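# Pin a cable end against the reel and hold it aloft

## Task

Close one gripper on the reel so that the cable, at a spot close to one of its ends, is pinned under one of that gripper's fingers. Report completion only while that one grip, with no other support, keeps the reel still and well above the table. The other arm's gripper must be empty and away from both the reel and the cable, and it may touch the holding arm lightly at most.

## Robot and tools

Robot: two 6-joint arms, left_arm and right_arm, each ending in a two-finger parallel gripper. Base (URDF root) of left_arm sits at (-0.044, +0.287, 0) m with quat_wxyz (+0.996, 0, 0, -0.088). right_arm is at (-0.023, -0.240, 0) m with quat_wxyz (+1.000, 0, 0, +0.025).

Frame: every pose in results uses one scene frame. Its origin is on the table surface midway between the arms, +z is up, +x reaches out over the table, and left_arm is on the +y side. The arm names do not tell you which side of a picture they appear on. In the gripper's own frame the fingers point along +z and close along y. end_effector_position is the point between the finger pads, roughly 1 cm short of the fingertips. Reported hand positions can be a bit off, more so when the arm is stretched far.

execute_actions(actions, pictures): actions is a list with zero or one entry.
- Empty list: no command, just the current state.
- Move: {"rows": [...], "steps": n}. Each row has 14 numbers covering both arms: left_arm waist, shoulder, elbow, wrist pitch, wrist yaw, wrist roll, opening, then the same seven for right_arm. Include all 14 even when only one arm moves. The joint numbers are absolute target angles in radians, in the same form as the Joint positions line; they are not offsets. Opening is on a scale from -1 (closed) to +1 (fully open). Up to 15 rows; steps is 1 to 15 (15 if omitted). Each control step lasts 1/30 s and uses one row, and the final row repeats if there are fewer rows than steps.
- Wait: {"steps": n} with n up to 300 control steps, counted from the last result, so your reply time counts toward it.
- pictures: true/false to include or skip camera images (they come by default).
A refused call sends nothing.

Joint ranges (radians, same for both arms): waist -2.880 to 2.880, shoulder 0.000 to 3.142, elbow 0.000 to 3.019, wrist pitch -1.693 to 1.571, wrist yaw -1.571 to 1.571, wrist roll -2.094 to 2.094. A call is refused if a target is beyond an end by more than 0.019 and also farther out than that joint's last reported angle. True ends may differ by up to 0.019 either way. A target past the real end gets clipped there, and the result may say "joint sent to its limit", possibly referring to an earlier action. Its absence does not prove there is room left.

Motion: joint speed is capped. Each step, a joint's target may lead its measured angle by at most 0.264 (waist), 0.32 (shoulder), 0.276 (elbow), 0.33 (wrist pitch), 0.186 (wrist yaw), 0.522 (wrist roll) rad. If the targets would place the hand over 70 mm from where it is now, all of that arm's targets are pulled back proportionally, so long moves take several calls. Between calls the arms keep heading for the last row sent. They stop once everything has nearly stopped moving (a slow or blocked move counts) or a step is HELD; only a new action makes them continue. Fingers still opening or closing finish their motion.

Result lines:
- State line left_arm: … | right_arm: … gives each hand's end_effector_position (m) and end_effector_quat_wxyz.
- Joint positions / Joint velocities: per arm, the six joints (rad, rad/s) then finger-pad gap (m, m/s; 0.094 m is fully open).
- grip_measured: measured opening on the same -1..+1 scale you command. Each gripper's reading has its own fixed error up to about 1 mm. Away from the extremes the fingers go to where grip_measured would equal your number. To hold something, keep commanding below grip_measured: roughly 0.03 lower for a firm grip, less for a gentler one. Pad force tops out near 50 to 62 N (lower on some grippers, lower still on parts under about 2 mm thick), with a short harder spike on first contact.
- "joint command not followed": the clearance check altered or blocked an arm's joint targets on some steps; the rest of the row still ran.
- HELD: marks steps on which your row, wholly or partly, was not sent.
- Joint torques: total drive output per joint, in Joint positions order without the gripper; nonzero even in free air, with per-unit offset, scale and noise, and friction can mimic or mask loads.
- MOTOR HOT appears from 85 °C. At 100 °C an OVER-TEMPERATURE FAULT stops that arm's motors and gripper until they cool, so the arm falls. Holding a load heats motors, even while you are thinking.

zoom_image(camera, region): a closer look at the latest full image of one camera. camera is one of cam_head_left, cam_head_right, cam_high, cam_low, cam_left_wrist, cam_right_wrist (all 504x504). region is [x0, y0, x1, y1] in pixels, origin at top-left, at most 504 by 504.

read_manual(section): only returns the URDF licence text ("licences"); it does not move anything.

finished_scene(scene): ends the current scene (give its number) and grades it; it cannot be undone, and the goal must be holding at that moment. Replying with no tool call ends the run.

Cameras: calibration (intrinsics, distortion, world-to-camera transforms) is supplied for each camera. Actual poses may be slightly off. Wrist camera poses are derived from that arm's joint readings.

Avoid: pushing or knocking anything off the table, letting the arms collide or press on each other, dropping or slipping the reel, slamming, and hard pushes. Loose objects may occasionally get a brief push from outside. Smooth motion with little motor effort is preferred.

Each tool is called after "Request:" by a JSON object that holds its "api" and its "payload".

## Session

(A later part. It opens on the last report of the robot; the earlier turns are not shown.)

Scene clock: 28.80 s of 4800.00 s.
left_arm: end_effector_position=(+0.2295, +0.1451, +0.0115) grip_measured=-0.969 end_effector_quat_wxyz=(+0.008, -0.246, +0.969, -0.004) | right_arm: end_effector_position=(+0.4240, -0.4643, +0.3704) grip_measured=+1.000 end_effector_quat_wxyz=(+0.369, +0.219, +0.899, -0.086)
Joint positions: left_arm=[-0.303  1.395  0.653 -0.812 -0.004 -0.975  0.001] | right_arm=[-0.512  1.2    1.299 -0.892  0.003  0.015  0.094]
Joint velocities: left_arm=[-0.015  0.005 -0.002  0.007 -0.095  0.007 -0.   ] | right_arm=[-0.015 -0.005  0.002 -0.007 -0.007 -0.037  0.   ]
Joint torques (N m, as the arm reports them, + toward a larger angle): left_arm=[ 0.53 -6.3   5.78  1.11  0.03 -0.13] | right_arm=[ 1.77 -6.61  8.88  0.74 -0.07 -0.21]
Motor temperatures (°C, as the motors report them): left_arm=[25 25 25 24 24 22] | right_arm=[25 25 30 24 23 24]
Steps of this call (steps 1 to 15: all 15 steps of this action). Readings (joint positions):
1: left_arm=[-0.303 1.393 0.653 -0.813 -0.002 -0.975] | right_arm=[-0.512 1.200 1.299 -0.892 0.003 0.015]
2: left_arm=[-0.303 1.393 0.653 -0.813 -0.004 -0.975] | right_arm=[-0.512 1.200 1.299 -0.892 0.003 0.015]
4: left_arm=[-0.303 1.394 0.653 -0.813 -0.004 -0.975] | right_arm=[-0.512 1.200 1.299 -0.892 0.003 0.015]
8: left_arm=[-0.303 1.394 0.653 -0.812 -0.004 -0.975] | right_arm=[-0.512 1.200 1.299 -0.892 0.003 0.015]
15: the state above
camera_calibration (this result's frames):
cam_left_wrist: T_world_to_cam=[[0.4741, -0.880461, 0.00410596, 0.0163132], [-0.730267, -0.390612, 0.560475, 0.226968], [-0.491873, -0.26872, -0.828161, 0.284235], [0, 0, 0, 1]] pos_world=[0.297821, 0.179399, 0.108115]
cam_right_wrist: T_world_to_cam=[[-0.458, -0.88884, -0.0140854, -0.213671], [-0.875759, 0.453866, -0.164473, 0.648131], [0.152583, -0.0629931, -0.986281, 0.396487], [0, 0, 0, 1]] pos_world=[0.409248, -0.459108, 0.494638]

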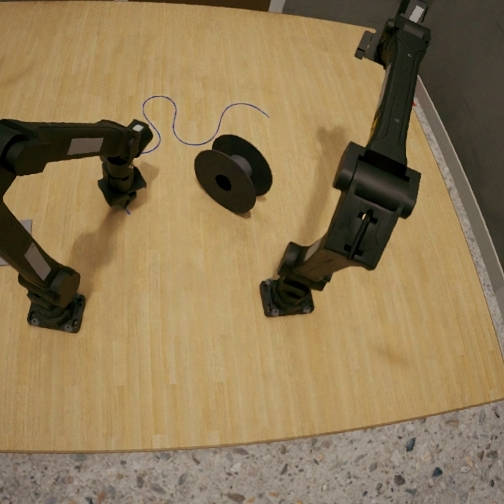

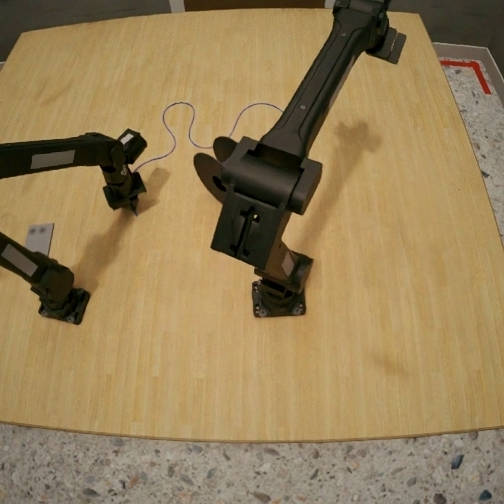

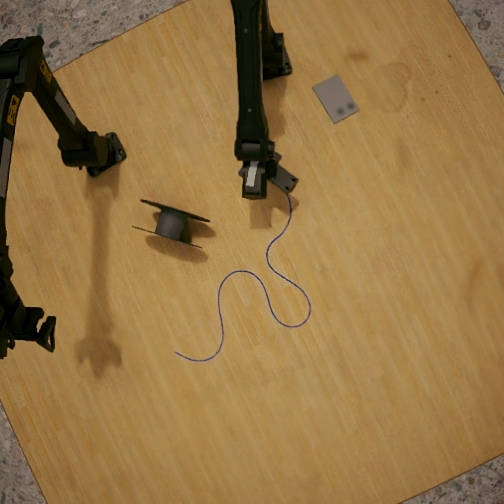

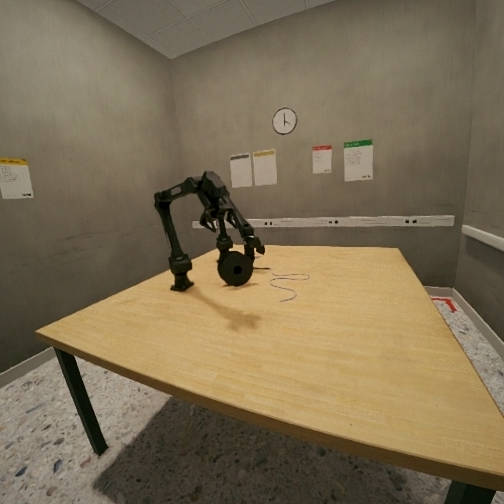

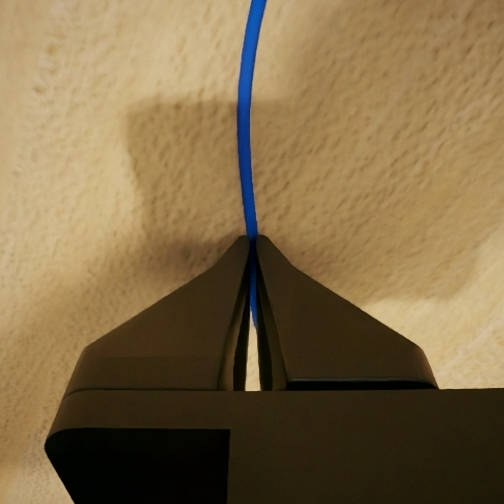

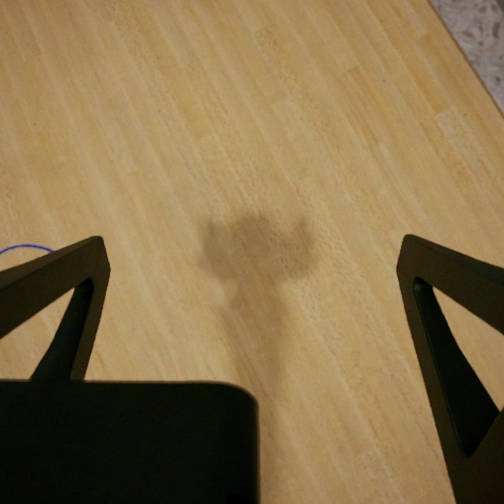

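Gripped. Lifting, then carrying over the reel.

Request:
{"api": "execute_actions", "payload": {"actions": [{"rows":[[-0.307,1.33,0.72,-0.95,0,-0.98,-1,-0.5,1.2,1.3,-0.9,0,0,1],[-0.307,1.28,0.8,-1.08,0,-0.98,-1,-0.5,1.2,1.3,-0.9,0,0,1],[-0.307,1.2,0.95,-1.3,0,-0.98,-1,-0.5,1.2,1.3,-0.9,0,0,1],[-0.307,1.2,0.95,-1.3,0,-0.98,-1,-0.5,1.2,1.3,-0.9,0,0,1],[-0.307,1.117,1.14,-1.557,0,-0.98,-1,-0.5,1.2,1.3,-0.9,0,0,1]],"steps":15}], "pictures": false}}

Request:
{"api": "execute_actions", "payload": {"actions": [{"rows":[[-0.45,1.3,1.36,-1.6,0,-1.2,-1,-0.5,1.2,1.3,-0.9,0,0,1],[-0.45,1.3,1.36,-1.6,0,-1.2,-1,-0.5,1.2,1.3,-0.9,0,0,1],[-0.45,1.3,1.36,-1.6,0,-1.2,-1,-0.5,1.2,1.3,-0.9,0,0,1],[-0.45,1.3,1.36,-1.6,0,-1.2,-1,-0.5,1.2,1.3,-0.9,0,0,1],[-0.45,1.3,1.36,-1.6,0,-1.2,-1,-0.5,1.2,1.3,-0.9,0,0,1],[-0.6,1.6,1.7,-1.65,0,-1.5,-1,-0.5,1.2,1.3,-0.9,0,0,1]],"steps":15}], "pictures": false}}

Request:
{"api": "execute_actions", "payload": {"actions": [{"rows":[[-0.67,1.93,2.08,-1.674,0,-1.68,-1,-0.5,1.2,1.3,-0.9,0,0,1]],"steps":15}], "pictures": false}}

Request:
{"api": "execute_actions", "payload": {"actions": [{"steps":15}]}}

Scene clock: 31.33 s of 4800.00 s.
left_arm: end_effector_position=(+0.2267, +0.1464, +0.2376) grip_measured=-0.969 end_effector_quat_wxyz=(+0.007, -0.246, +0.969, -0.004) | right_arm: end_effector_position=(+0.4240, -0.4643, +0.3704) grip_measured=+1.000 end_effector_quat_wxyz=(+0.369, +0.219, +0.899, -0.086)
Joint positions: left_arm=[-0.303  1.124  1.077 -1.507 -0.004 -0.975  0.001] | right_arm=[-0.512  1.2    1.299 -0.892  0.003  0.015  0.094]
Joint velocities: left_arm=[-0.005 -0.366  0.867 -0.559  0.095 -0.007 -0.   ] | right_arm=[ 0.005 -0.024  0.012 -0.012  0.051  0.022  0.   ]
Joint torques (N m, as the arm reports them, + toward a larger angle): left_arm=[ 0.83 -6.58 11.06 -0.29 -0.03 -0.14] | right_arm=[ 1.72 -6.31  8.81  0.77 -0.09 -0.18]
Motor temperatures (°C, as the motors report them): left_arm=[25 25 25 24 24 22] | right_arm=[25 25 30 24 23 24]
Steps of this call (steps 1 to 15: the robot went on to your last target; steps 16 to 61: nothing new was sent; steps 62 to 76: all 15 steps of this action). Readings (joint positions):
62: left_arm=[-0.303 1.390 0.659 -0.840 -0.004 -0.975] | right_arm=[-0.512 1.200 1.299 -0.892 0.003 0.015]
63: left_arm=[-0.303 1.380 0.673 -0.903 -0.004 -0.975] | right_arm=[-0.512 1.200 1.299 -0.892 0.003 0.015]
65: left_arm=[-0.303 1.344 0.710 -1.017 -0.004 -0.975] | right_arm=[-0.512 1.200 1.299 -0.892 0.003 0.015]
69: left_arm=[-0.303 1.242 0.818 -1.211 -0.004 -0.975] | right_arm=[-0.512 1.200 1.299 -0.892 0.003 0.015]
76: the state above

Scene clock: 31.83 s of 4800.00 s.
left_arm: end_effector_position=(+0.2996, -0.0581, +0.2735) grip_measured=-0.969 end_effector_quat_wxyz=(-0.004, -0.312, +0.950, +0.009) | right_arm: end_effector_position=(+0.4240, -0.4643, +0.3704) grip_measured=+1.000 end_effector_quat_wxyz=(+0.369, +0.219, +0.899, -0.086)
Joint positions: left_arm=[-0.61   1.625  1.663 -1.628 -0.001 -1.421  0.001] | right_arm=[-0.512  1.2    1.299 -0.892  0.003  0.015  0.094]
Joint velocities: left_arm=[-0.132  0.405 -0.007 -0.134 -0.007 -0.374  0.001] | right_arm=[-0.005 -0.015  0.007  0.002 -0.022 -0.007  0.   ]
Joint torques (N m, as the arm reports them, + toward a larger angle): left_arm=[  1.51 -21.91  13.49  -0.6   -0.18  -0.17] | right_arm=[ 1.37 -6.23  8.89  0.67 -0.09 -0.23]
Motor temperatures (°C, as the motors report them): left_arm=[25 25 26 24 24 22] | right_arm=[25 25 30 24 23 24]
Steps of this call (steps 1 to 15: all 15 steps of this action). Readings (joint positions):
1: left_arm=[-0.310 1.124 1.116 -1.530 -0.004 -1.001] | right_arm=[-0.512 1.200 1.299 -0.892 0.003 0.015]
2: left_arm=[-0.329 1.138 1.167 -1.553 -0.004 -1.030] | right_arm=[-0.512 1.200 1.299 -0.892 0.003 0.015]
4: left_arm=[-0.384 1.198 1.278 -1.575 -0.004 -1.085] | right_arm=[-0.512 1.200 1.299 -0.892 0.003 0.015]
8: left_arm=[-0.493 1.354 1.451 -1.605 -0.004 -1.215] | right_arm=[-0.512 1.200 1.299 -0.892 0.003 0.015]
15: the state above

Scene clock: 32.33 s of 4800.00 s.
left_arm: end_effector_position=(+0.3554, -0.1638, +0.2448) grip_measured=-0.969 end_effector_quat_wxyz=(-0.001, -0.394, +0.919, +0.003) | right_arm: end_effector_position=(+0.4240, -0.4643, +0.3704) grip_measured=+1.000 end_effector_quat_wxyz=(+0.369, +0.219, +0.899, -0.086)
Joint positions: left_arm=[-0.668  1.944  2.029 -1.662 -0.001 -1.656  0.001] | right_arm=[-0.512  1.2    1.299 -0.892  0.003  0.015  0.094]
Joint velocities: left_arm=[ 0.005 -0.093 -0.007 -0.007  0.037 -0.007  0.   ] | right_arm=[-0.015 -0.005 -0.002 -0.007  0.007  0.007  0.   ]
Joint torques (N m, as the arm reports them, + toward a larger angle): left_arm=[  0.66 -23.82  14.64  -0.56  -0.17  -0.21] | right_arm=[ 1.32 -6.45  8.78  0.78 -0.1  -0.17]
Motor temperatures (°C, as the motors report them): left_arm=[25 25 26 24 24 22] | right_arm=[25 25 30 24 23 24]
Steps of this call (steps 1 to 15: all 15 steps of this action). Readings (joint positions):
1: left_arm=[-0.615 1.653 1.678 -1.640 -0.001 -1.449] | right_arm=[-0.512 1.200 1.299 -0.892 0.003 0.015]
2: left_arm=[-0.620 1.689 1.723 -1.652 -0.001 -1.478] | right_arm=[-0.512 1.200 1.299 -0.892 0.003 0.015]
4: left_arm=[-0.631 1.787 1.848 -1.661 -0.001 -1.533] | right_arm=[-0.512 1.200 1.299 -0.892 0.003 0.015]
8: left_arm=[-0.656 1.936 2.029 -1.661 -0.001 -1.610] | right_arm=[-0.512 1.200 1.299 -0.892 0.003 0.015]
15: the state above

Scene clock: 32.83 s of 4800.00 s.
left_arm: end_effector_position=(+0.3545, -0.1628, +0.2514) grip_measured=-0.969 end_effector_quat_wxyz=(+0.001, -0.400, +0.917, -0.002) | right_arm: end_effector_position=(+0.4240, -0.4643, +0.3704) grip_measured=+1.000 end_effector_quat_wxyz=(+0.369, +0.219, +0.899, -0.086)
Joint positions: left_arm=[-0.668  1.933  2.029 -1.662 -0.001 -1.667  0.001] | right_arm=[-0.512  1.2    1.299 -0.892  0.003  0.015  0.094]
Joint velocities: left_arm=[ 0.005  0.005 -0.002  0.007  0.037 -0.022  0.   ] | right_arm=[-0.005  0.005 -0.007 -0.002  0.022  0.022  0.   ]
Joint torques (N m, as the arm reports them, + toward a larger angle): left_arm=[  0.64 -23.01  14.84  -0.54  -0.17  -0.18] | right_arm=[ 1.62 -6.63  8.77  0.71 -0.08 -0.23]
Motor temperatures (°C, as the motors report them): left_arm=[25 25 26 24 24 22] | right_arm=[25 25 30 24 23 24]
Steps of this call (steps 1 to 15: the robot went on to your last target). Readings (joint positions):
1: left_arm=[-0.668 1.941 2.029 -1.662 -0.001 -1.658] | right_arm=[-0.512 1.200 1.299 -0.892 0.003 0.015]
2: left_arm=[-0.668 1.939 2.029 -1.662 -0.001 -1.660] | right_arm=[-0.512 1.200 1.299 -0.892 0.003 0.015]
4: left_arm=[-0.668 1.935 2.029 -1.662 -0.001 -1.663] | right_arm=[-0.512 1.200 1.299 -0.892 0.003 0.015]
8: left_arm=[-0.668 1.933 2.029 -1.662 -0.001 -1.666] | right_arm=[-0.512 1.200 1.299 -0.892 0.003 0.015]
15: the state above
camera_calibration (this result's frames):
cam_left_wrist: T_world_to_cam=[[0.731179, -0.682182, -0.00226379, -0.372275], [-0.559001, -0.601047, 0.571192, -0.0341691], [-0.391018, -0.416378, -0.820813, 0.400035], [0, 0, 0, 1]] pos_world=[0.40952, -0.107931, 0.347029]
cam_right_wrist: T_world_to_cam=[[-0.458, -0.88884, -0.0140854, -0.213671], [-0.875759, 0.453866, -0.164473, 0.648131], [0.152583, -0.0629931, -0.986281, 0.396487], [0, 0, 0, 1]] pos_world=[0.409248, -0.459108, 0.494638]

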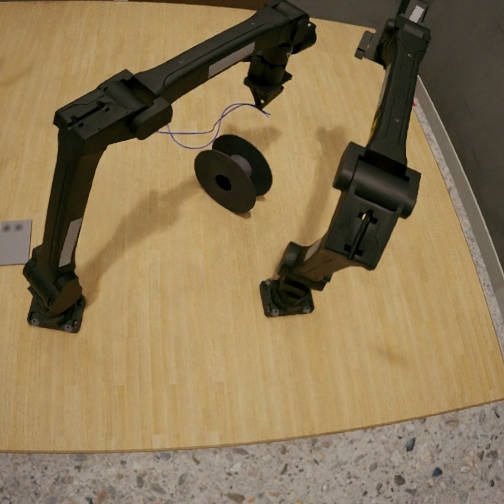

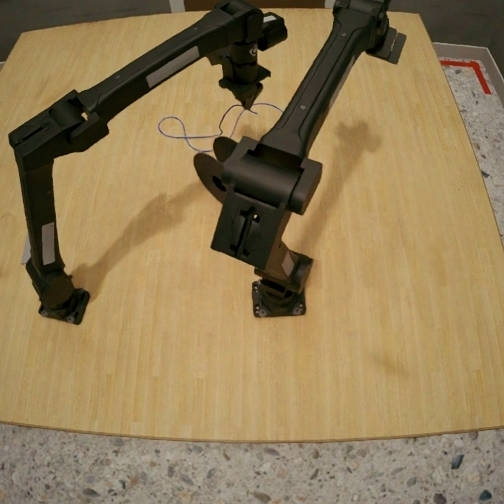

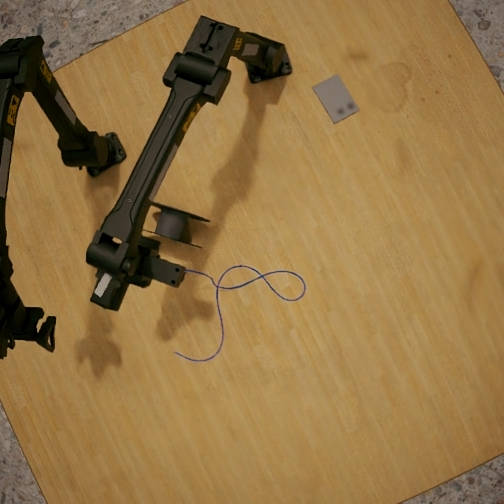

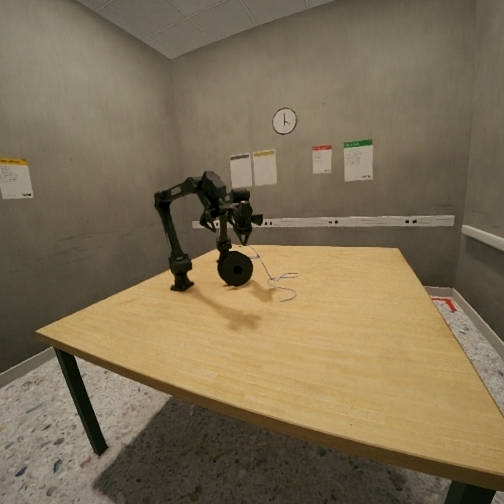

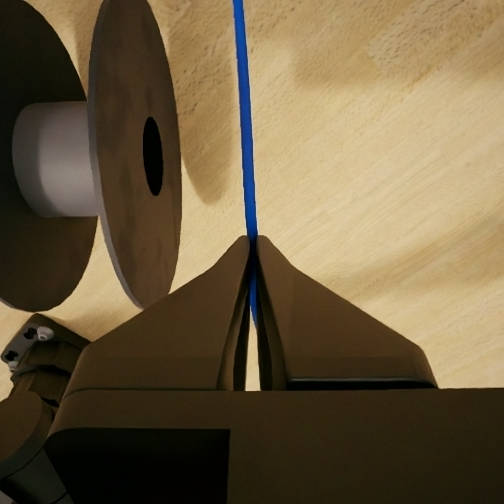

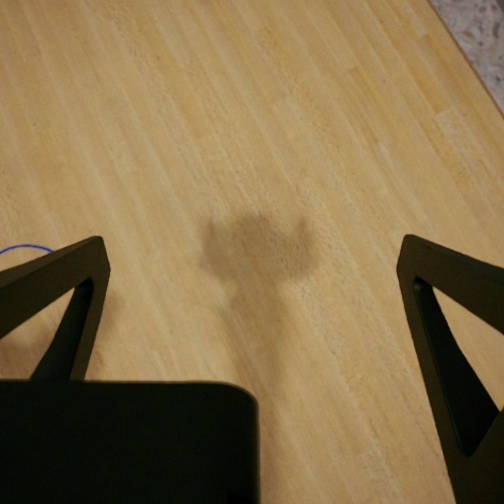

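Request:
{"api": "execute_actions", "payload": {"actions": [{"rows":[[-0.69,1.92,2.08,-1.674,0,-0.15,-1,-0.5,1.2,1.3,-0.9,0,0,1]],"steps":15}], "pictures": false}}

Request:
{"api": "execute_actions", "payload": {"actions": [{"rows":[[-0.7,1.8,1.92,-1.65,0,-0.15,-1,-0.5,1.2,1.3,-0.9,0,0,1],[-0.7,1.8,1.92,-1.65,0,-0.15,-1,-0.5,1.2,1.3,-0.9,0,0,1],[-0.7,1.8,1.92,-1.65,0,-0.15,-1,-0.5,1.2,1.3,-0.9,0,0,1],[-0.7,1.65,1.72,-1.6,0,-0.15,-1,-0.5,1.2,1.3,-0.9,0,0,1],[-0.7,1.65,1.72,-1.6,0,-0.15,-1,-0.5,1.2,1.3,-0.9,0,0,1],[-0.7,1.65,1.72,-1.6,0,-0.15,-1,-0.5,1.2,1.3,-0.9,0,0,1],[-0.7,1.54,1.57,-1.57,0,-0.15,-1,-0.5,1.2,1.3,-0.9,0,0,1],[-0.7,1.54,1.57,-1.57,0,-0.15,-1,-0.5,1.2,1.3,-0.9,0,0,1],[-0.7,1.54,1.57,-1.57,0,-0.15,-1,-0.5,1.2,1.3,-0.9,0,0,1],[-0.71,1.443,1.43,-1.546,0,-0.15,-1,-0.5,1.2,1.3,-0.9,0,0,1]],"steps":15}], "pictures": false}}

Request:
{"api": "execute_actions", "payload": {"actions": [{"rows":[[-0.71,1.46,1.34,-1.44,0,-0.15,-1,-0.5,1.2,1.3,-0.9,0,0,1],[-0.71,1.46,1.34,-1.44,0,-0.15,-1,-0.5,1.2,1.3,-0.9,0,0,1],[-0.71,1.46,1.34,-1.44,0,-0.15,-1,-0.5,1.2,1.3,-0.9,0,0,1],[-0.71,1.48,1.26,-1.35,0,-0.15,-1,-0.5,1.2,1.3,-0.9,0,0,1],[-0.71,1.48,1.26,-1.35,0,-0.15,-1,-0.5,1.2,1.3,-0.9,0,0,1],[-0.71,1.48,1.26,-1.35,0,-0.15,-1,-0.5,1.2,1.3,-0.9,0,0,1],[-0.71,1.491,1.177,-1.25,0,-0.15,-1,-0.5,1.2,1.3,-0.9,0,0,1]],"steps":15}]}}

Scene clock: 37.93 s of 4800.00 s.
left_arm: end_effector_position=(+0.3495, -0.1665, +0.2534) grip_measured=-0.969 end_effector_quat_wxyz=(+0.004, +0.256, +0.967, -0.002) | right_arm: end_effector_position=(+0.4240, -0.4643, +0.3704) grip_measured=+1.000 end_effector_quat_wxyz=(+0.369, +0.219, +0.899, -0.086)
Joint positions: left_arm=[-0.679  1.93   2.029 -1.662 -0.001 -0.337  0.001] | right_arm=[-0.512  1.2    1.299 -0.892  0.003  0.015  0.094]
Joint velocities: left_arm=[-0.015 -0.005  0.007 -0.017  0.022  1.165  0.   ] | right_arm=[-0.024 -0.024  0.012 -0.012 -0.051 -0.037  0.   ]
Joint torques (N m, as the arm reports them, + toward a larger angle): left_arm=[ -0.34 -23.75  14.89  -0.46  -0.1   -0.01] | right_arm=[ 1.63 -5.74  8.71  0.96 -0.08 -0.18]
Motor temperatures (°C, as the motors report them): left_arm=[25 27 28 24 24 22] | right_arm=[25 25 31 24 23 24]
Steps of this call (steps 1 to 15: the robot went on to your last target; steps 16 to 138: nothing new was sent; steps 139 to 153: all 15 steps of this action). Readings (joint positions):
139: left_arm=[-0.669 1.933 2.029 -1.662 -0.001 -1.583] | right_arm=[-0.512 1.200 1.299 -0.892 0.003 0.015]
140: left_arm=[-0.670 1.932 2.029 -1.662 -0.001 -1.483] | right_arm=[-0.512 1.200 1.299 -0.892 0.003 0.015]
142: left_arm=[-0.671 1.932 2.029 -1.662 -0.001 -1.285] | right_arm=[-0.512 1.200 1.299 -0.892 0.003 0.015]
146: left_arm=[-0.676 1.930 2.029 -1.662 -0.001 -0.888] | right_arm=[-0.512 1.200 1.299 -0.892 0.003 0.015]
153: the state above

Scene clock: 38.43 s of 4800.00 s.
left_arm: end_effector_position=(+0.2226, -0.0323, +0.2935) grip_measured=-0.969 end_effector_quat_wxyz=(+0.027, +0.345, +0.938, -0.015) | right_arm: end_effector_position=(+0.4240, -0.4643, +0.3704) grip_measured=+1.000 end_effector_quat_wxyz=(+0.369, +0.219, +0.899, -0.086)
Joint positions: left_arm=[-0.697  1.387  1.449 -1.57  -0.001 -0.169  0.001] | right_arm=[-0.512  1.2    1.299 -0.892  0.003  0.015  0.094]
Joint velocities: left_arm=[-0.044 -0.171  0.017  0.042 -0.051  0.081 -0.001] | right_arm=[-0.015 -0.005 -0.007 -0.012 -0.081 -0.007  0.   ]
Joint torques (N m, as the arm reports them, + toward a larger angle): left_arm=[-0.27 -6.8   8.67  1.21 -0.06  0.02] | right_arm=[ 1.86 -6.49  8.81  0.84 -0.09 -0.25]
Motor temperatures (°C, as the motors report them): left_arm=[25 27 28 24 24 22] | right_arm=[25 25 31 24 23 24]
Steps of this call (steps 1 to 15: all 15 steps of this action). Readings (joint positions):
1: left_arm=[-0.679 1.917 2.010 -1.655 -0.001 -0.301] | right_arm=[-0.512 1.200 1.299 -0.892 0.003 0.015]
2: left_arm=[-0.680 1.896 1.972 -1.652 -0.001 -0.273] | right_arm=[-0.512 1.200 1.299 -0.892 0.003 0.015]
4: left_arm=[-0.682 1.841 1.894 -1.635 -0.001 -0.235] | right_arm=[-0.512 1.200 1.299 -0.892 0.003 0.015]
8: left_arm=[-0.687 1.642 1.650 -1.595 -0.001 -0.192] | right_arm=[-0.512 1.200 1.299 -0.892 0.003 0.015]
15: the state above

Scene clock: 38.93 s of 4800.00 s.
left_arm: end_effector_position=(+0.2228, -0.0333, +0.1369) grip_measured=-0.969 end_effector_quat_wxyz=(-0.019, +0.348, +0.937, +0.011) | right_arm: end_effector_position=(+0.4240, -0.4643, +0.3704) grip_measured=+1.000 end_effector_quat_wxyz=(+0.369, +0.219, +0.899, -0.086)
Joint positions: left_arm=[-0.699  1.515  1.168 -1.268 -0.001 -0.163  0.001] | right_arm=[-0.512  1.2    1.299 -0.892  0.003  0.015  0.094]
Joint velocities: left_arm=[-0.005 -0.083 -0.007  0.066  0.007 -0.022  0.   ] | right_arm=[-0.005 -0.015 -0.012  0.002  0.007 -0.007  0.   ]
Joint torques (N m, as the arm reports them, + toward a larger angle): left_arm=[ -0.08 -16.16  10.29   0.56  -0.07   0.02] | right_arm=[ 1.91 -6.08  8.83  0.77 -0.05 -0.17]
Motor temperatures (°C, as the motors report them): left_arm=[25 27 28 24 24 22] | right_arm=[25 25 31 24 23 24]
Steps of this call (steps 1 to 15: all 15 steps of this action). Readings (joint positions):
1: left_arm=[-0.698 1.382 1.438 -1.544 -0.001 -0.168] | right_arm=[-0.512 1.200 1.299 -0.892 0.003 0.015]
2: left_arm=[-0.699 1.379 1.418 -1.508 -0.001 -0.167] | right_arm=[-0.512 1.200 1.299 -0.892 0.003 0.015]
4: left_arm=[-0.699 1.392 1.373 -1.459 -0.001 -0.166] | right_arm=[-0.512 1.200 1.299 -0.892 0.003 0.015]
8: left_arm=[-0.699 1.447 1.250 -1.327 -0.001 -0.165] | right_arm=[-0.512 1.200 1.299 -0.892 0.003 0.015]
15: the state above
camera_calibration (this result's frames):
cam_left_wrist: T_world_to_cam=[[-0.655059, -0.755429, -0.0149578, 0.120224], [-0.606814, 0.514188, 0.606125, 0.0784781], [-0.450193, 0.406124, -0.795229, 0.345563], [0, 0, 0, 1]] pos_world=[0.281945, -0.0898737, 0.229033]
cam_right_wrist: T_world_to_cam=[[-0.458, -0.88884, -0.0140854, -0.213671], [-0.875759, 0.453866, -0.164473, 0.648131], [0.152583, -0.0629931, -0.986281, 0.396487], [0, 0, 0, 1]] pos_world=[0.409248, -0.459108, 0.494638]

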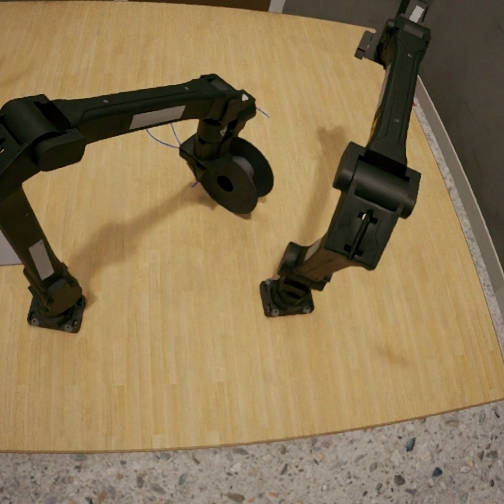

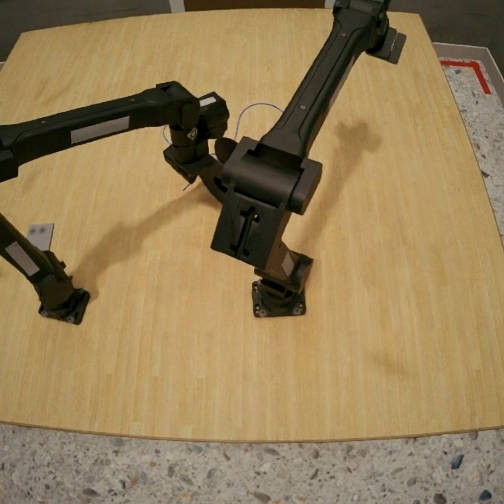

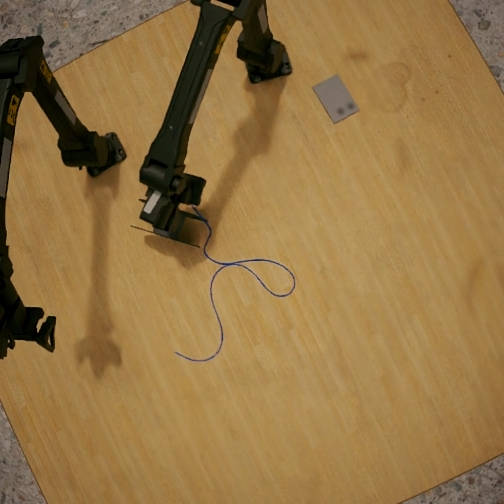

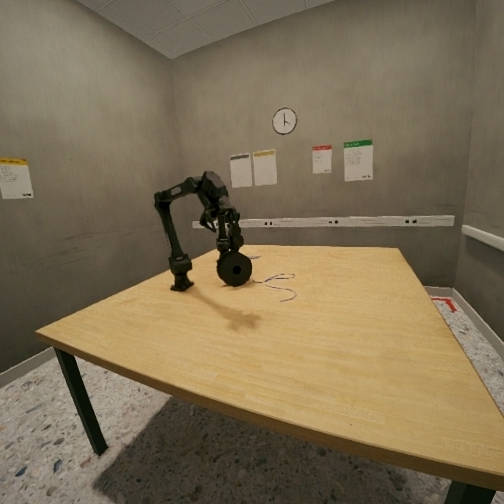

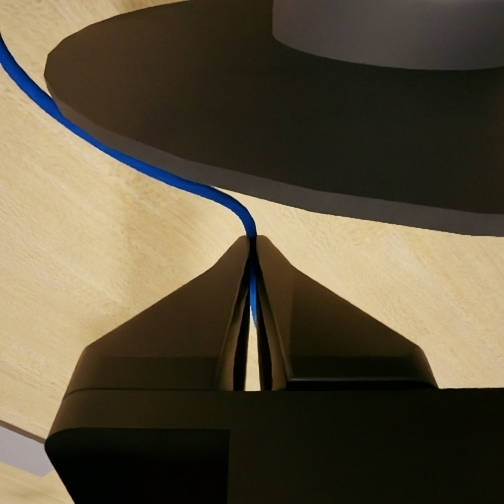

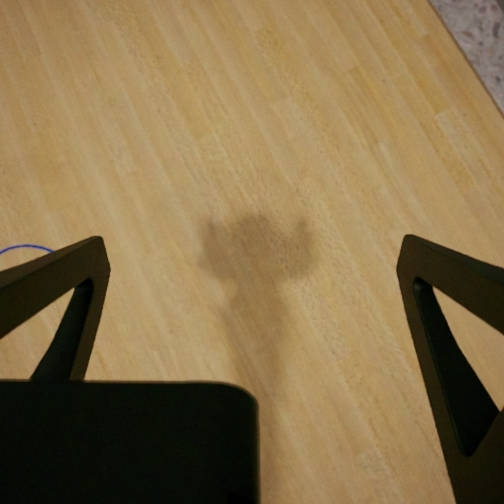

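Request:
{"api": "execute_actions", "payload": {"actions": [{"rows":[[-0.71,1.47,1.3,-1.4,0,-0.15,-1,-1.1,1.2,1.3,-0.9,0,0,1],[-0.71,1.47,1.3,-1.4,0,-0.15,-1,-1.1,1.2,1.3,-0.9,0,0,1],[-0.71,1.47,1.3,-1.4,0,-0.15,-1,-1.1,1.2,1.3,-0.9,0,0,1],[-0.71,1.443,1.45,-1.546,0,-0.15,-1,-1.1,1.2,1.3,-0.9,0,0,1],[-0.71,1.443,1.45,-1.546,0,-0.15,-1,-1.1,1.2,1.3,-0.9,0,0,1],[-0.71,1.443,1.45,-1.546,0,-0.15,-1,-1.1,1.2,1.3,-0.9,0,0,1],[-0.71,1.443,1.45,-1.546,0,-0.15,-1,-1.1,1.2,1.3,-0.9,0,0,1],[-0.71,1.443,1.45,-1.546,0,-0.15,-1,-1.1,1.2,1.3,-0.9,0,0,1],[-0.71,1.65,1.74,-1.6,0,-0.15,-1,-1.1,1.2,1.3,-0.9,0,0,1]],"steps":15}], "pictures": false}}

Request:
{"api": "execute_actions", "payload": {"actions": [{"rows":[[-0.71,1.93,2.1,-1.5,0,-0.15,-1,-1.1,1.2,1.3,-0.9,0,0,1]],"steps":15}], "pictures": false}}

Request:
{"api": "execute_actions", "payload": {"actions": [{"rows":[[-0.72,2.0,2.0,-1.05,0,-0.15,-1,-1.1,1.2,1.3,-0.9,0,0,1],[-0.72,2.0,2.0,-1.05,0,-0.15,-1,-1.1,1.2,1.3,-0.9,0,0,1],[-0.72,2.0,2.0,-1.05,0,-0.15,-1,-1.1,1.2,1.3,-0.9,0,0,1],[-0.72,2.0,2.0,-1.05,0,-0.15,-1,-1.1,1.2,1.3,-0.9,0,0,1],[-0.72,2.0,2.0,-1.05,0,-0.15,-1,-1.1,1.2,1.3,-0.9,0,0,1],[-0.72,2.0,2.0,-1.05,0,-0.15,-1,-1.1,1.2,1.3,-0.9,0,0,1],[-0.72,2.078,1.751,-0.673,0,-0.15,-1,-1.1,1.2,1.3,-0.9,0,0,1]],"steps":15}], "pictures": false}}

Request:
{"api": "execute_actions", "payload": {"actions": [{"steps":10}]}}

Scene clock: 48.10 s of 4800.00 s.
left_arm: end_effector_position=(+0.2842, -0.1069, +0.2995) grip_measured=-0.969 end_effector_quat_wxyz=(+0.042, +0.348, +0.936, -0.023) | right_arm: end_effector_position=(+0.2095, -0.6830, +0.3704) grip_measured=+1.000 end_effector_quat_wxyz=(+0.325, +0.484, +0.789, -0.195)
Joint positions: left_arm=[-0.699  1.623  1.725 -1.577 -0.001 -0.162  0.001] | right_arm=[-1.134  1.2    1.299 -0.892  0.005  0.014  0.094]
Joint velocities: left_arm=[-0.005  0.122  0.11  -0.012  0.022 -0.051  0.001] | right_arm=[-0.19  -0.024 -0.002 -0.002  0.007 -0.022  0.   ]
Joint torques (N m, as the arm reports them, + toward a larger angle): left_arm=[  0.16 -15.51  11.06  -0.76  -0.09   0.02] | right_arm=[ 4.63 -6.32  8.76  0.83 -0.14 -0.2 ]
Motor temperatures (°C, as the motors report them): left_arm=[25 27 29 24 24 22] | right_arm=[25 25 31 24 23 24]
Steps of this call (steps 1 to 30: the robot went on to your last target; steps 31 to 260: nothing new was sent; steps 261 to 275: all 15 steps of this action). Readings (joint positions):
261: left_arm=[-0.699 1.494 1.178 -1.292 -0.001 -0.163] | right_arm=[-0.523 1.200 1.299 -0.892 -0.003 0.015]
262: left_arm=[-0.699 1.495 1.193 -1.331 -0.001 -0.163] | right_arm=[-0.547 1.200 1.299 -0.892 -0.005 0.014]
264: left_arm=[-0.699 1.491 1.232 -1.388 -0.001 -0.163] | right_arm=[-0.627 1.200 1.299 -0.892 -0.005 0.014]
268: left_arm=[-0.699 1.478 1.353 -1.499 -0.001 -0.163] | right_arm=[-0.837 1.200 1.299 -0.892 -0.005 0.014]
275: the state above

Scene clock: 48.60 s of 4800.00 s.
left_arm: end_effector_position=(+0.3708, -0.2105, +0.2559) grip_measured=-0.969 end_effector_quat_wxyz=(+0.076, +0.348, +0.934, -0.043) | right_arm: end_effector_position=(+0.2198, -0.6774, +0.3704) grip_measured=+1.000 end_effector_quat_wxyz=(+0.327, +0.475, +0.795, -0.191)
Joint positions: left_arm=[-0.699  1.95   2.058 -1.503 -0.001 -0.162  0.001] | right_arm=[-1.111  1.2    1.299 -0.892  0.003  0.014  0.094]
Joint velocities: left_arm=[ 0.005 -0.054  0.002  0.012 -0.007 -0.051 -0.   ] | right_arm=[-0.005 -0.005 -0.007  0.002 -0.051 -0.037  0.   ]
Joint torques (N m, as the arm reports them, + toward a larger angle): left_arm=[  0.27 -25.13  14.42   0.56  -0.08   0.04] | right_arm=[ 1.26 -6.69  8.64  0.75 -0.05 -0.21]
Motor temperatures (°C, as the motors report them): left_arm=[25 27 29 24 24 22] | right_arm=[25 25 31 24 23 24]
Steps of this call (steps 1 to 15: all 15 steps of this action). Readings (joint positions):
1: left_arm=[-0.699 1.637 1.740 -1.577 -0.001 -0.162] | right_arm=[-1.136 1.200 1.299 -0.892 0.005 0.014]
2: left_arm=[-0.699 1.664 1.777 -1.574 -0.001 -0.162] | right_arm=[-1.132 1.200 1.299 -0.892 0.005 0.014]
4: left_arm=[-0.699 1.742 1.879 -1.559 -0.001 -0.162] | right_arm=[-1.122 1.200 1.299 -0.892 0.004 0.014]
8: left_arm=[-0.699 1.897 2.054 -1.508 -0.001 -0.162] | right_arm=[-1.111 1.200 1.299 -0.892 0.003 0.014]
15: the state above

Scene clock: 49.10 s of 4800.00 s.
left_arm: end_effector_position=(+0.4381, -0.2993, +0.1622) grip_measured=-0.969 end_effector_quat_wxyz=(+0.260, +0.336, +0.893, -0.149) | right_arm: end_effector_position=(+0.2198, -0.6774, +0.3704) grip_measured=+1.000 end_effector_quat_wxyz=(+0.327, +0.475, +0.795, -0.191)
Joint positions: left_arm=[-0.705  2.012  1.8   -0.75  -0.001 -0.162  0.001] | right_arm=[-1.111  1.2    1.299 -0.892  0.003  0.014  0.094]
Joint velocities: left_arm=[-0.005  0.376 -0.505  0.75  -0.037  0.022 -0.002] | right_arm=[ 0.015 -0.005 -0.002 -0.007 -0.022  0.037  0.   ]
Joint torques (N m, as the arm reports them, + toward a larger angle): left_arm=[ -0.32 -21.77   9.9    1.64  -0.09   0.02] | right_arm=[ 1.32 -6.53  8.89  0.66 -0.06 -0.2 ]
Motor temperatures (°C, as the motors report them): left_arm=[25 27 29 24 24 22] | right_arm=[25 25 31 24 23 24]
Steps of this call (steps 1 to 15: all 15 steps of this action). Readings (joint positions):
1: left_arm=[-0.699 1.947 2.044 -1.440 -0.001 -0.162] | right_arm=[-1.111 1.200 1.299 -0.892 0.003 0.014]
2: left_arm=[-0.699 1.944 2.032 -1.333 -0.001 -0.162] | right_arm=[-1.111 1.200 1.299 -0.892 0.003 0.014]
4: left_arm=[-0.702 1.954 2.024 -1.162 -0.001 -0.162] | right_arm=[-1.111 1.200 1.299 -0.892 0.003 0.014]
8: left_arm=[-0.705 1.967 1.976 -1.010 -0.001 -0.162] | right_arm=[-1.111 1.200 1.299 -0.892 0.003 0.014]
15: the state above

Scene clock: 49.43 s of 4800.00 s.
left_arm: end_effector_position=(+0.4334, -0.2954, +0.0854) grip_measured=-0.969 end_effector_quat_wxyz=(+0.228, +0.340, +0.903, -0.131) | right_arm: end_effector_position=(+0.2198, -0.6774, +0.3704) grip_measured=+1.000 end_effector_quat_wxyz=(+0.327, +0.475, +0.795, -0.191)
Joint positions: left_arm=[-0.707  2.09   1.747 -0.697 -0.001 -0.162  0.001] | right_arm=[-1.111  1.2    1.299 -0.892  0.003  0.014  0.094]
Joint velocities: left_arm=[-0.024 -0.063  0.002  0.11  -0.051 -0.037 -0.001] | right_arm=[-0.005 -0.015 -0.002 -0.002  0.022  0.066  0.   ]
Joint torques (N m, as the arm reports them, + toward a larger angle): left_arm=[ -0.05 -26.51  10.9    1.83  -0.09   0.01] | right_arm=[ 1.4  -6.6   8.95  0.75 -0.04 -0.21]
Motor temperatures (°C, as the motors report them): left_arm=[25 27 29 24 24 22] | right_arm=[25 25 31 24 23 24]
Steps of this call (steps 1 to 10: the robot went on to your last target). Readings (joint positions):
1: left_arm=[-0.705 2.025 1.785 -0.727 -0.001 -0.162] | right_arm=[-1.111 1.200 1.299 -0.892 0.003 0.014]
2: left_arm=[-0.705 2.039 1.774 -0.713 -0.001 -0.162] | right_arm=[-1.111 1.200 1.299 -0.892 0.003 0.014]
4: left_arm=[-0.706 2.066 1.760 -0.701 -0.001 -0.162] | right_arm=[-1.111 1.200 1.299 -0.892 0.003 0.014]
8: left_arm=[-0.707 2.090 1.748 -0.698 -0.001 -0.162] | right_arm=[-1.111 1.200 1.299 -0.892 0.003 0.014]
10: the state above
camera_calibration (this result's frames):
cam_left_wrist: T_world_to_cam=[[-0.673335, -0.735623, 0.0740152, 0.0655805], [-0.731063, 0.67739, 0.0817847, 0.519128], [-0.1103, 0.000958644, -0.993898, 0.255778], [0, 0, 0, 1]] pos_world=[0.451885, -0.303655, 0.206907]
cam_right_wrist: T_world_to_cam=[[-0.878983, -0.476653, -0.0138223, -0.124956], [-0.468207, 0.868177, -0.164474, 0.757148], [0.0903973, -0.138098, -0.986285, 0.377005], [0, 0, 0, 1]] pos_world=[0.210587, -0.664835, 0.494639]

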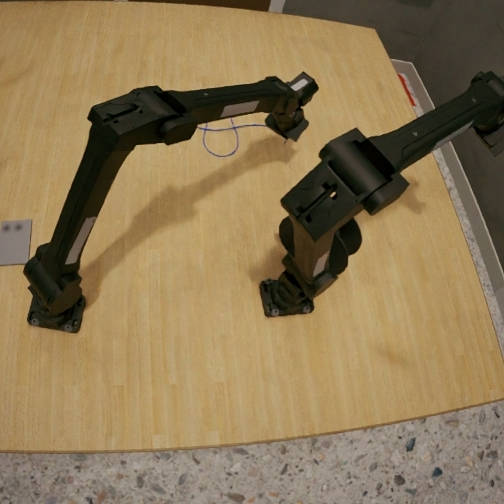

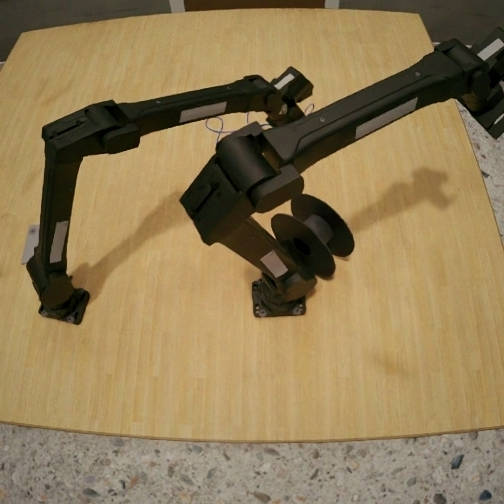

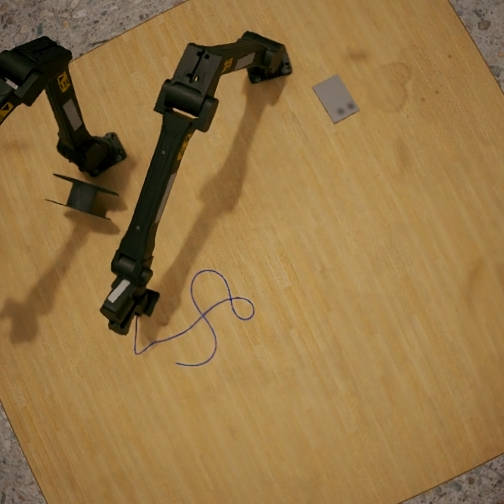

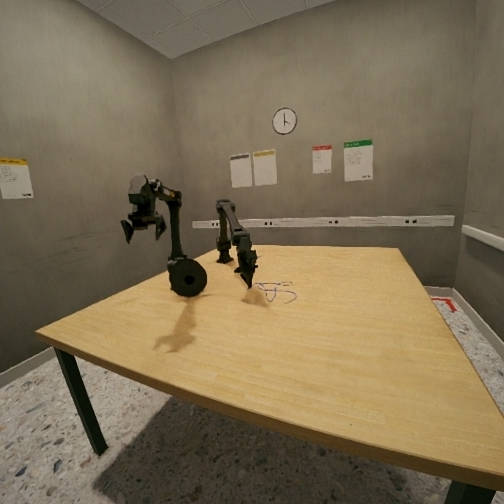

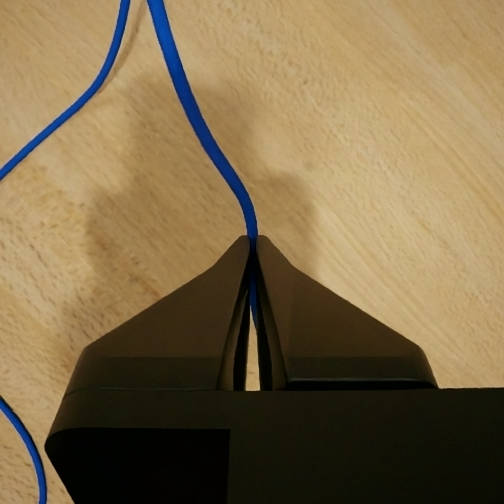

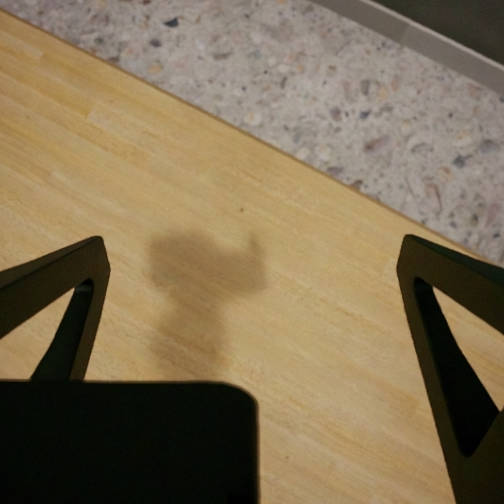

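Request:
{"api": "execute_actions", "payload": {"actions": [{"rows":[[-0.6,1.97,1.85,-0.9,0,-0.15,-1,-0.5,1.1,1.3,-1.4,0,-1.27,1],[-0.6,1.97,1.85,-0.9,0,-0.15,-1,-0.5,1.1,1.3,-1.4,0,-1.27,1],[-0.6,1.97,1.85,-0.9,0,-0.15,-1,-0.5,1.1,1.3,-1.4,0,-1.27,1],[-0.6,1.97,1.85,-0.9,0,-0.15,-1,-0.5,1.1,1.3,-1.4,0,-1.27,1],[-0.6,1.97,1.85,-0.9,0,-0.15,-1,-0.5,1.1,1.3,-1.4,0,-1.27,1],[-0.3,1.95,1.9,-1.0,0,-0.15,-1,-0.5,0.9,1.1,-1.6,0,-1.27,1]],"steps":15}], "pictures": false}}

Request:
{"api": "execute_actions", "payload": {"actions": [{"rows":[[-0.3,1.95,1.9,-1.0,0,-0.15,-1,-0.5,0.756,0.85,-1.637,0,-1.27,1]],"steps":15}], "pictures": false}}

Request:
{"api": "execute_actions", "payload": {"actions": [{"steps":12}]}}

Scene clock: 55.23 s of 4800.00 s.
left_arm: end_effector_position=(+0.5146, -0.1482, +0.1436) grip_measured=-0.969 end_effector_quat_wxyz=(+0.195, +0.241, +0.947, -0.085) | right_arm: end_effector_position=(+0.2154, -0.3559, +0.3002) grip_measured=+1.000 end_effector_quat_wxyz=(+0.073, -0.214, +0.973, -0.056)
Joint positions: left_arm=[-0.485  1.976  1.753 -0.92  -0.001 -0.162  0.001] | right_arm=[-0.501  0.915  1.099 -1.571 -0.003 -0.884  0.094]
Joint velocities: left_arm=[ 0.757 -0.063  0.085 -0.227  0.022  0.037 -0.001] | right_arm=[ 0.708 -0.679 -0.139 -0.564 -0.051 -2.601  0.   ]
Joint torques (N m, as the arm reports them, + toward a larger angle): left_arm=[  1.73 -25.05  15.69   0.35  -0.09  -0.06] | right_arm=[-2.6  -0.19  8.49  0.49  0.1  -0.01]
Motor temperatures (°C, as the motors report them): left_arm=[25 29 30 24 24 22] | right_arm=[25 25 31 24 23 24]
Steps of this call (steps 1 to 30: the robot went on to your last target; steps 31 to 159: nothing new was sent; steps 160 to 174: all 15 steps of this action). Readings (joint positions):
160: left_arm=[-0.705 2.080 1.749 -0.711 -0.001 -0.162] | right_arm=[-1.102 1.198 1.299 -0.924 0.007 -0.028]
161: left_arm=[-0.702 2.074 1.749 -0.744 -0.001 -0.162] | right_arm=[-1.081 1.192 1.298 -0.978 0.008 -0.078]
163: left_arm=[-0.690 2.059 1.749 -0.795 -0.001 -0.162] | right_arm=[-1.009 1.179 1.295 -1.098 0.008 -0.183]
167: left_arm=[-0.642 2.020 1.749 -0.858 -0.001 -0.162] | right_arm=[-0.829 1.112 1.234 -1.280 0.005 -0.360]
174: the state above

Scene clock: 55.73 s of 4800.00 s.
left_arm: end_effector_position=(+0.6052, -0.0236, +0.2053) grip_measured=-0.969 end_effector_quat_wxyz=(+0.232, +0.137, +0.960, -0.073) | right_arm: end_effector_position=(+0.1352, -0.3135, +0.2225) grip_measured=+1.000 end_effector_quat_wxyz=(+0.004, -0.392, +0.920, -0.002)
Joint positions: left_arm=[-0.269  1.945  1.85  -0.985 -0.001 -0.162  0.001] | right_arm=[-0.484  0.753  0.83  -1.64  -0.003 -1.24   0.094]
Joint velocities: left_arm=[-0.151 -0.044  0.012 -0.022  0.051  0.007 -0.   ] | right_arm=[-0.005 -0.005 -0.007 -0.002  0.007 -0.095  0.   ]
Joint torques (N m, as the arm reports them, + toward a larger angle): left_arm=[ -0.68 -23.19  15.54   0.26  -0.08   0.03] | right_arm=[-0.51  0.74  9.04 -0.29  0.07 -0.19]
Motor temperatures (°C, as the motors report them): left_arm=[25 29 30 24 24 22] | right_arm=[25 25 31 24 23 24]
Steps of this call (steps 1 to 15: all 15 steps of this action). Readings (joint positions):
1: left_arm=[-0.458 1.974 1.758 -0.928 -0.001 -0.162] | right_arm=[-0.486 0.887 1.076 -1.579 -0.004 -0.940]
2: left_arm=[-0.431 1.973 1.764 -0.936 -0.001 -0.162] | right_arm=[-0.484 0.849 1.033 -1.582 -0.004 -0.987]
4: left_arm=[-0.377 1.973 1.781 -0.954 -0.001 -0.162] | right_arm=[-0.484 0.773 0.924 -1.607 -0.003 -1.079]
8: left_arm=[-0.288 1.972 1.830 -0.980 -0.001 -0.162] | right_arm=[-0.484 0.730 0.830 -1.640 -0.003 -1.185]
15: the state above

Scene clock: 56.13 s of 4800.00 s.
left_arm: end_effector_position=(+0.5954, -0.0423, +0.2062) grip_measured=-0.969 end_effector_quat_wxyz=(+0.231, +0.151, +0.958, -0.076) | right_arm: end_effector_position=(+0.1352, -0.3135, +0.2225) grip_measured=+1.000 end_effector_quat_wxyz=(+0.004, -0.399, +0.917, -0.002)
Joint positions: left_arm=[-0.298  1.943  1.85  -0.986 -0.001 -0.162  0.001] | right_arm=[-0.484  0.753  0.83  -1.64  -0.003 -1.254  0.094]
Joint velocities: left_arm=[-0.005  0.015  0.012 -0.022 -0.022  0.051 -0.   ] | right_arm=[ 0.005 -0.015 -0.012  0.007 -0.022 -0.066  0.   ]
Joint torques (N m, as the arm reports them, + toward a larger angle): left_arm=[  0.33 -23.66  15.54   0.36  -0.06   0.01] | right_arm=[-0.62 -0.26  8.93  0.05  0.08 -0.24]
Motor temperatures (°C, as the motors report them): left_arm=[25 29 30 24 24 22] | right_arm=[25 25 31 24 23 24]
Steps of this call (steps 1 to 12: the robot went on to your last target). Readings (joint positions):
1: left_arm=[-0.274 1.944 1.850 -0.985 -0.001 -0.162] | right_arm=[-0.484 0.753 0.830 -1.640 -0.003 -1.243]
2: left_arm=[-0.280 1.943 1.850 -0.985 -0.001 -0.162] | right_arm=[-0.484 0.753 0.830 -1.640 -0.003 -1.246]
4: left_arm=[-0.289 1.943 1.850 -0.986 -0.001 -0.162] | right_arm=[-0.484 0.753 0.830 -1.640 -0.003 -1.249]
8: left_arm=[-0.298 1.943 1.850 -0.986 -0.001 -0.162] | right_arm=[-0.484 0.753 0.830 -1.640 -0.003 -1.253]
12: the state above
camera_calibration (this result's frames):
cam_left_wrist: T_world_to_cam=[[-0.323426, -0.943803, 0.0680593, 0.135993], [-0.936253, 0.329608, 0.12161, 0.555408], [-0.137209, -0.0243888, -0.990242, 0.40768], [0, 0, 0, 1]] pos_world=[0.619924, -0.0447732, 0.326903]
cam_right_wrist: T_world_to_cam=[[0.728139, -0.685427, 0.00181154, -0.314132], [-0.563973, -0.597611, 0.569908, -0.232721], [-0.389548, -0.415994, -0.821706, 0.230156], [0, 0, 0, 1]] pos_world=[0.18714, -0.258647, 0.32232]

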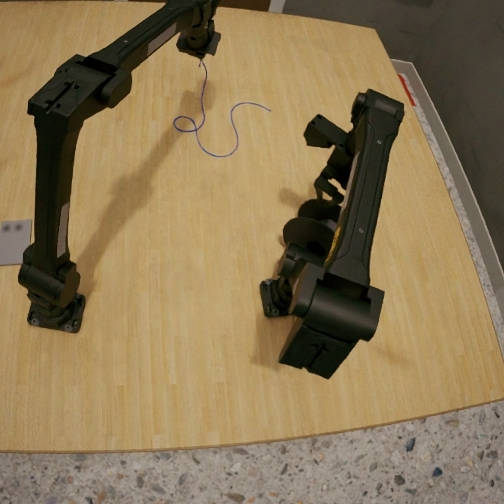

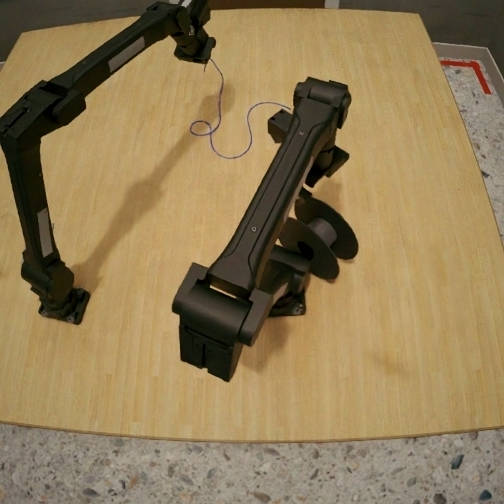

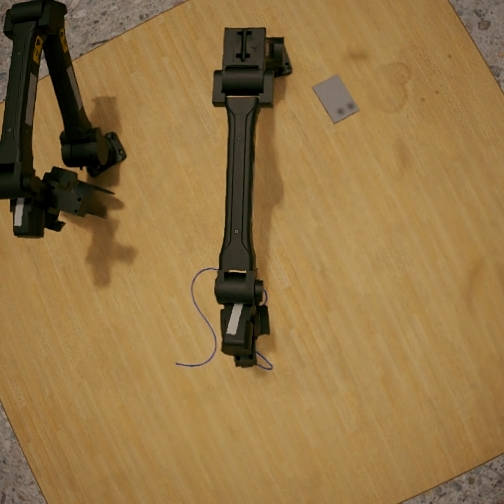

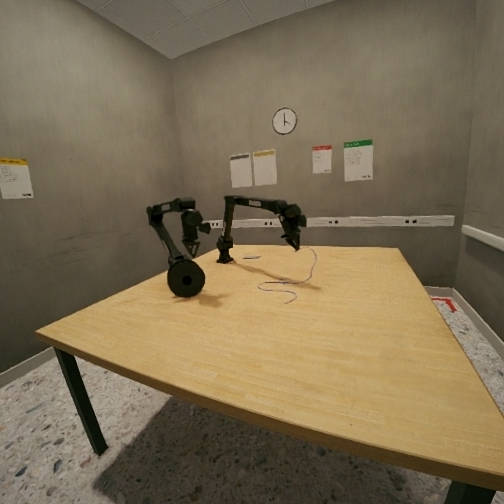

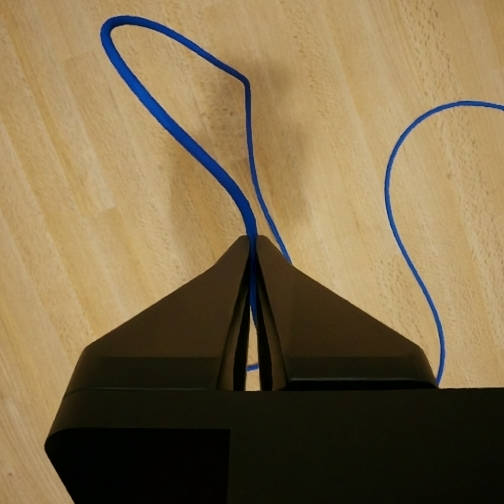

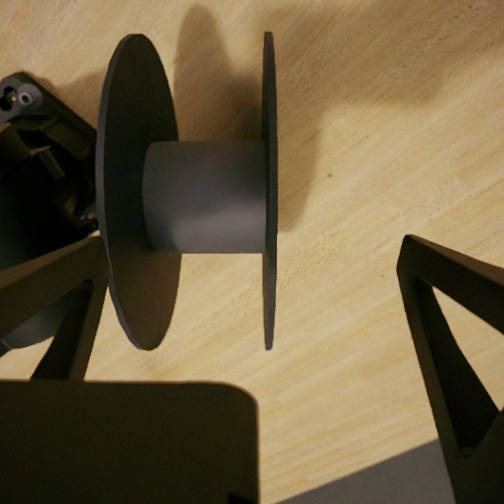

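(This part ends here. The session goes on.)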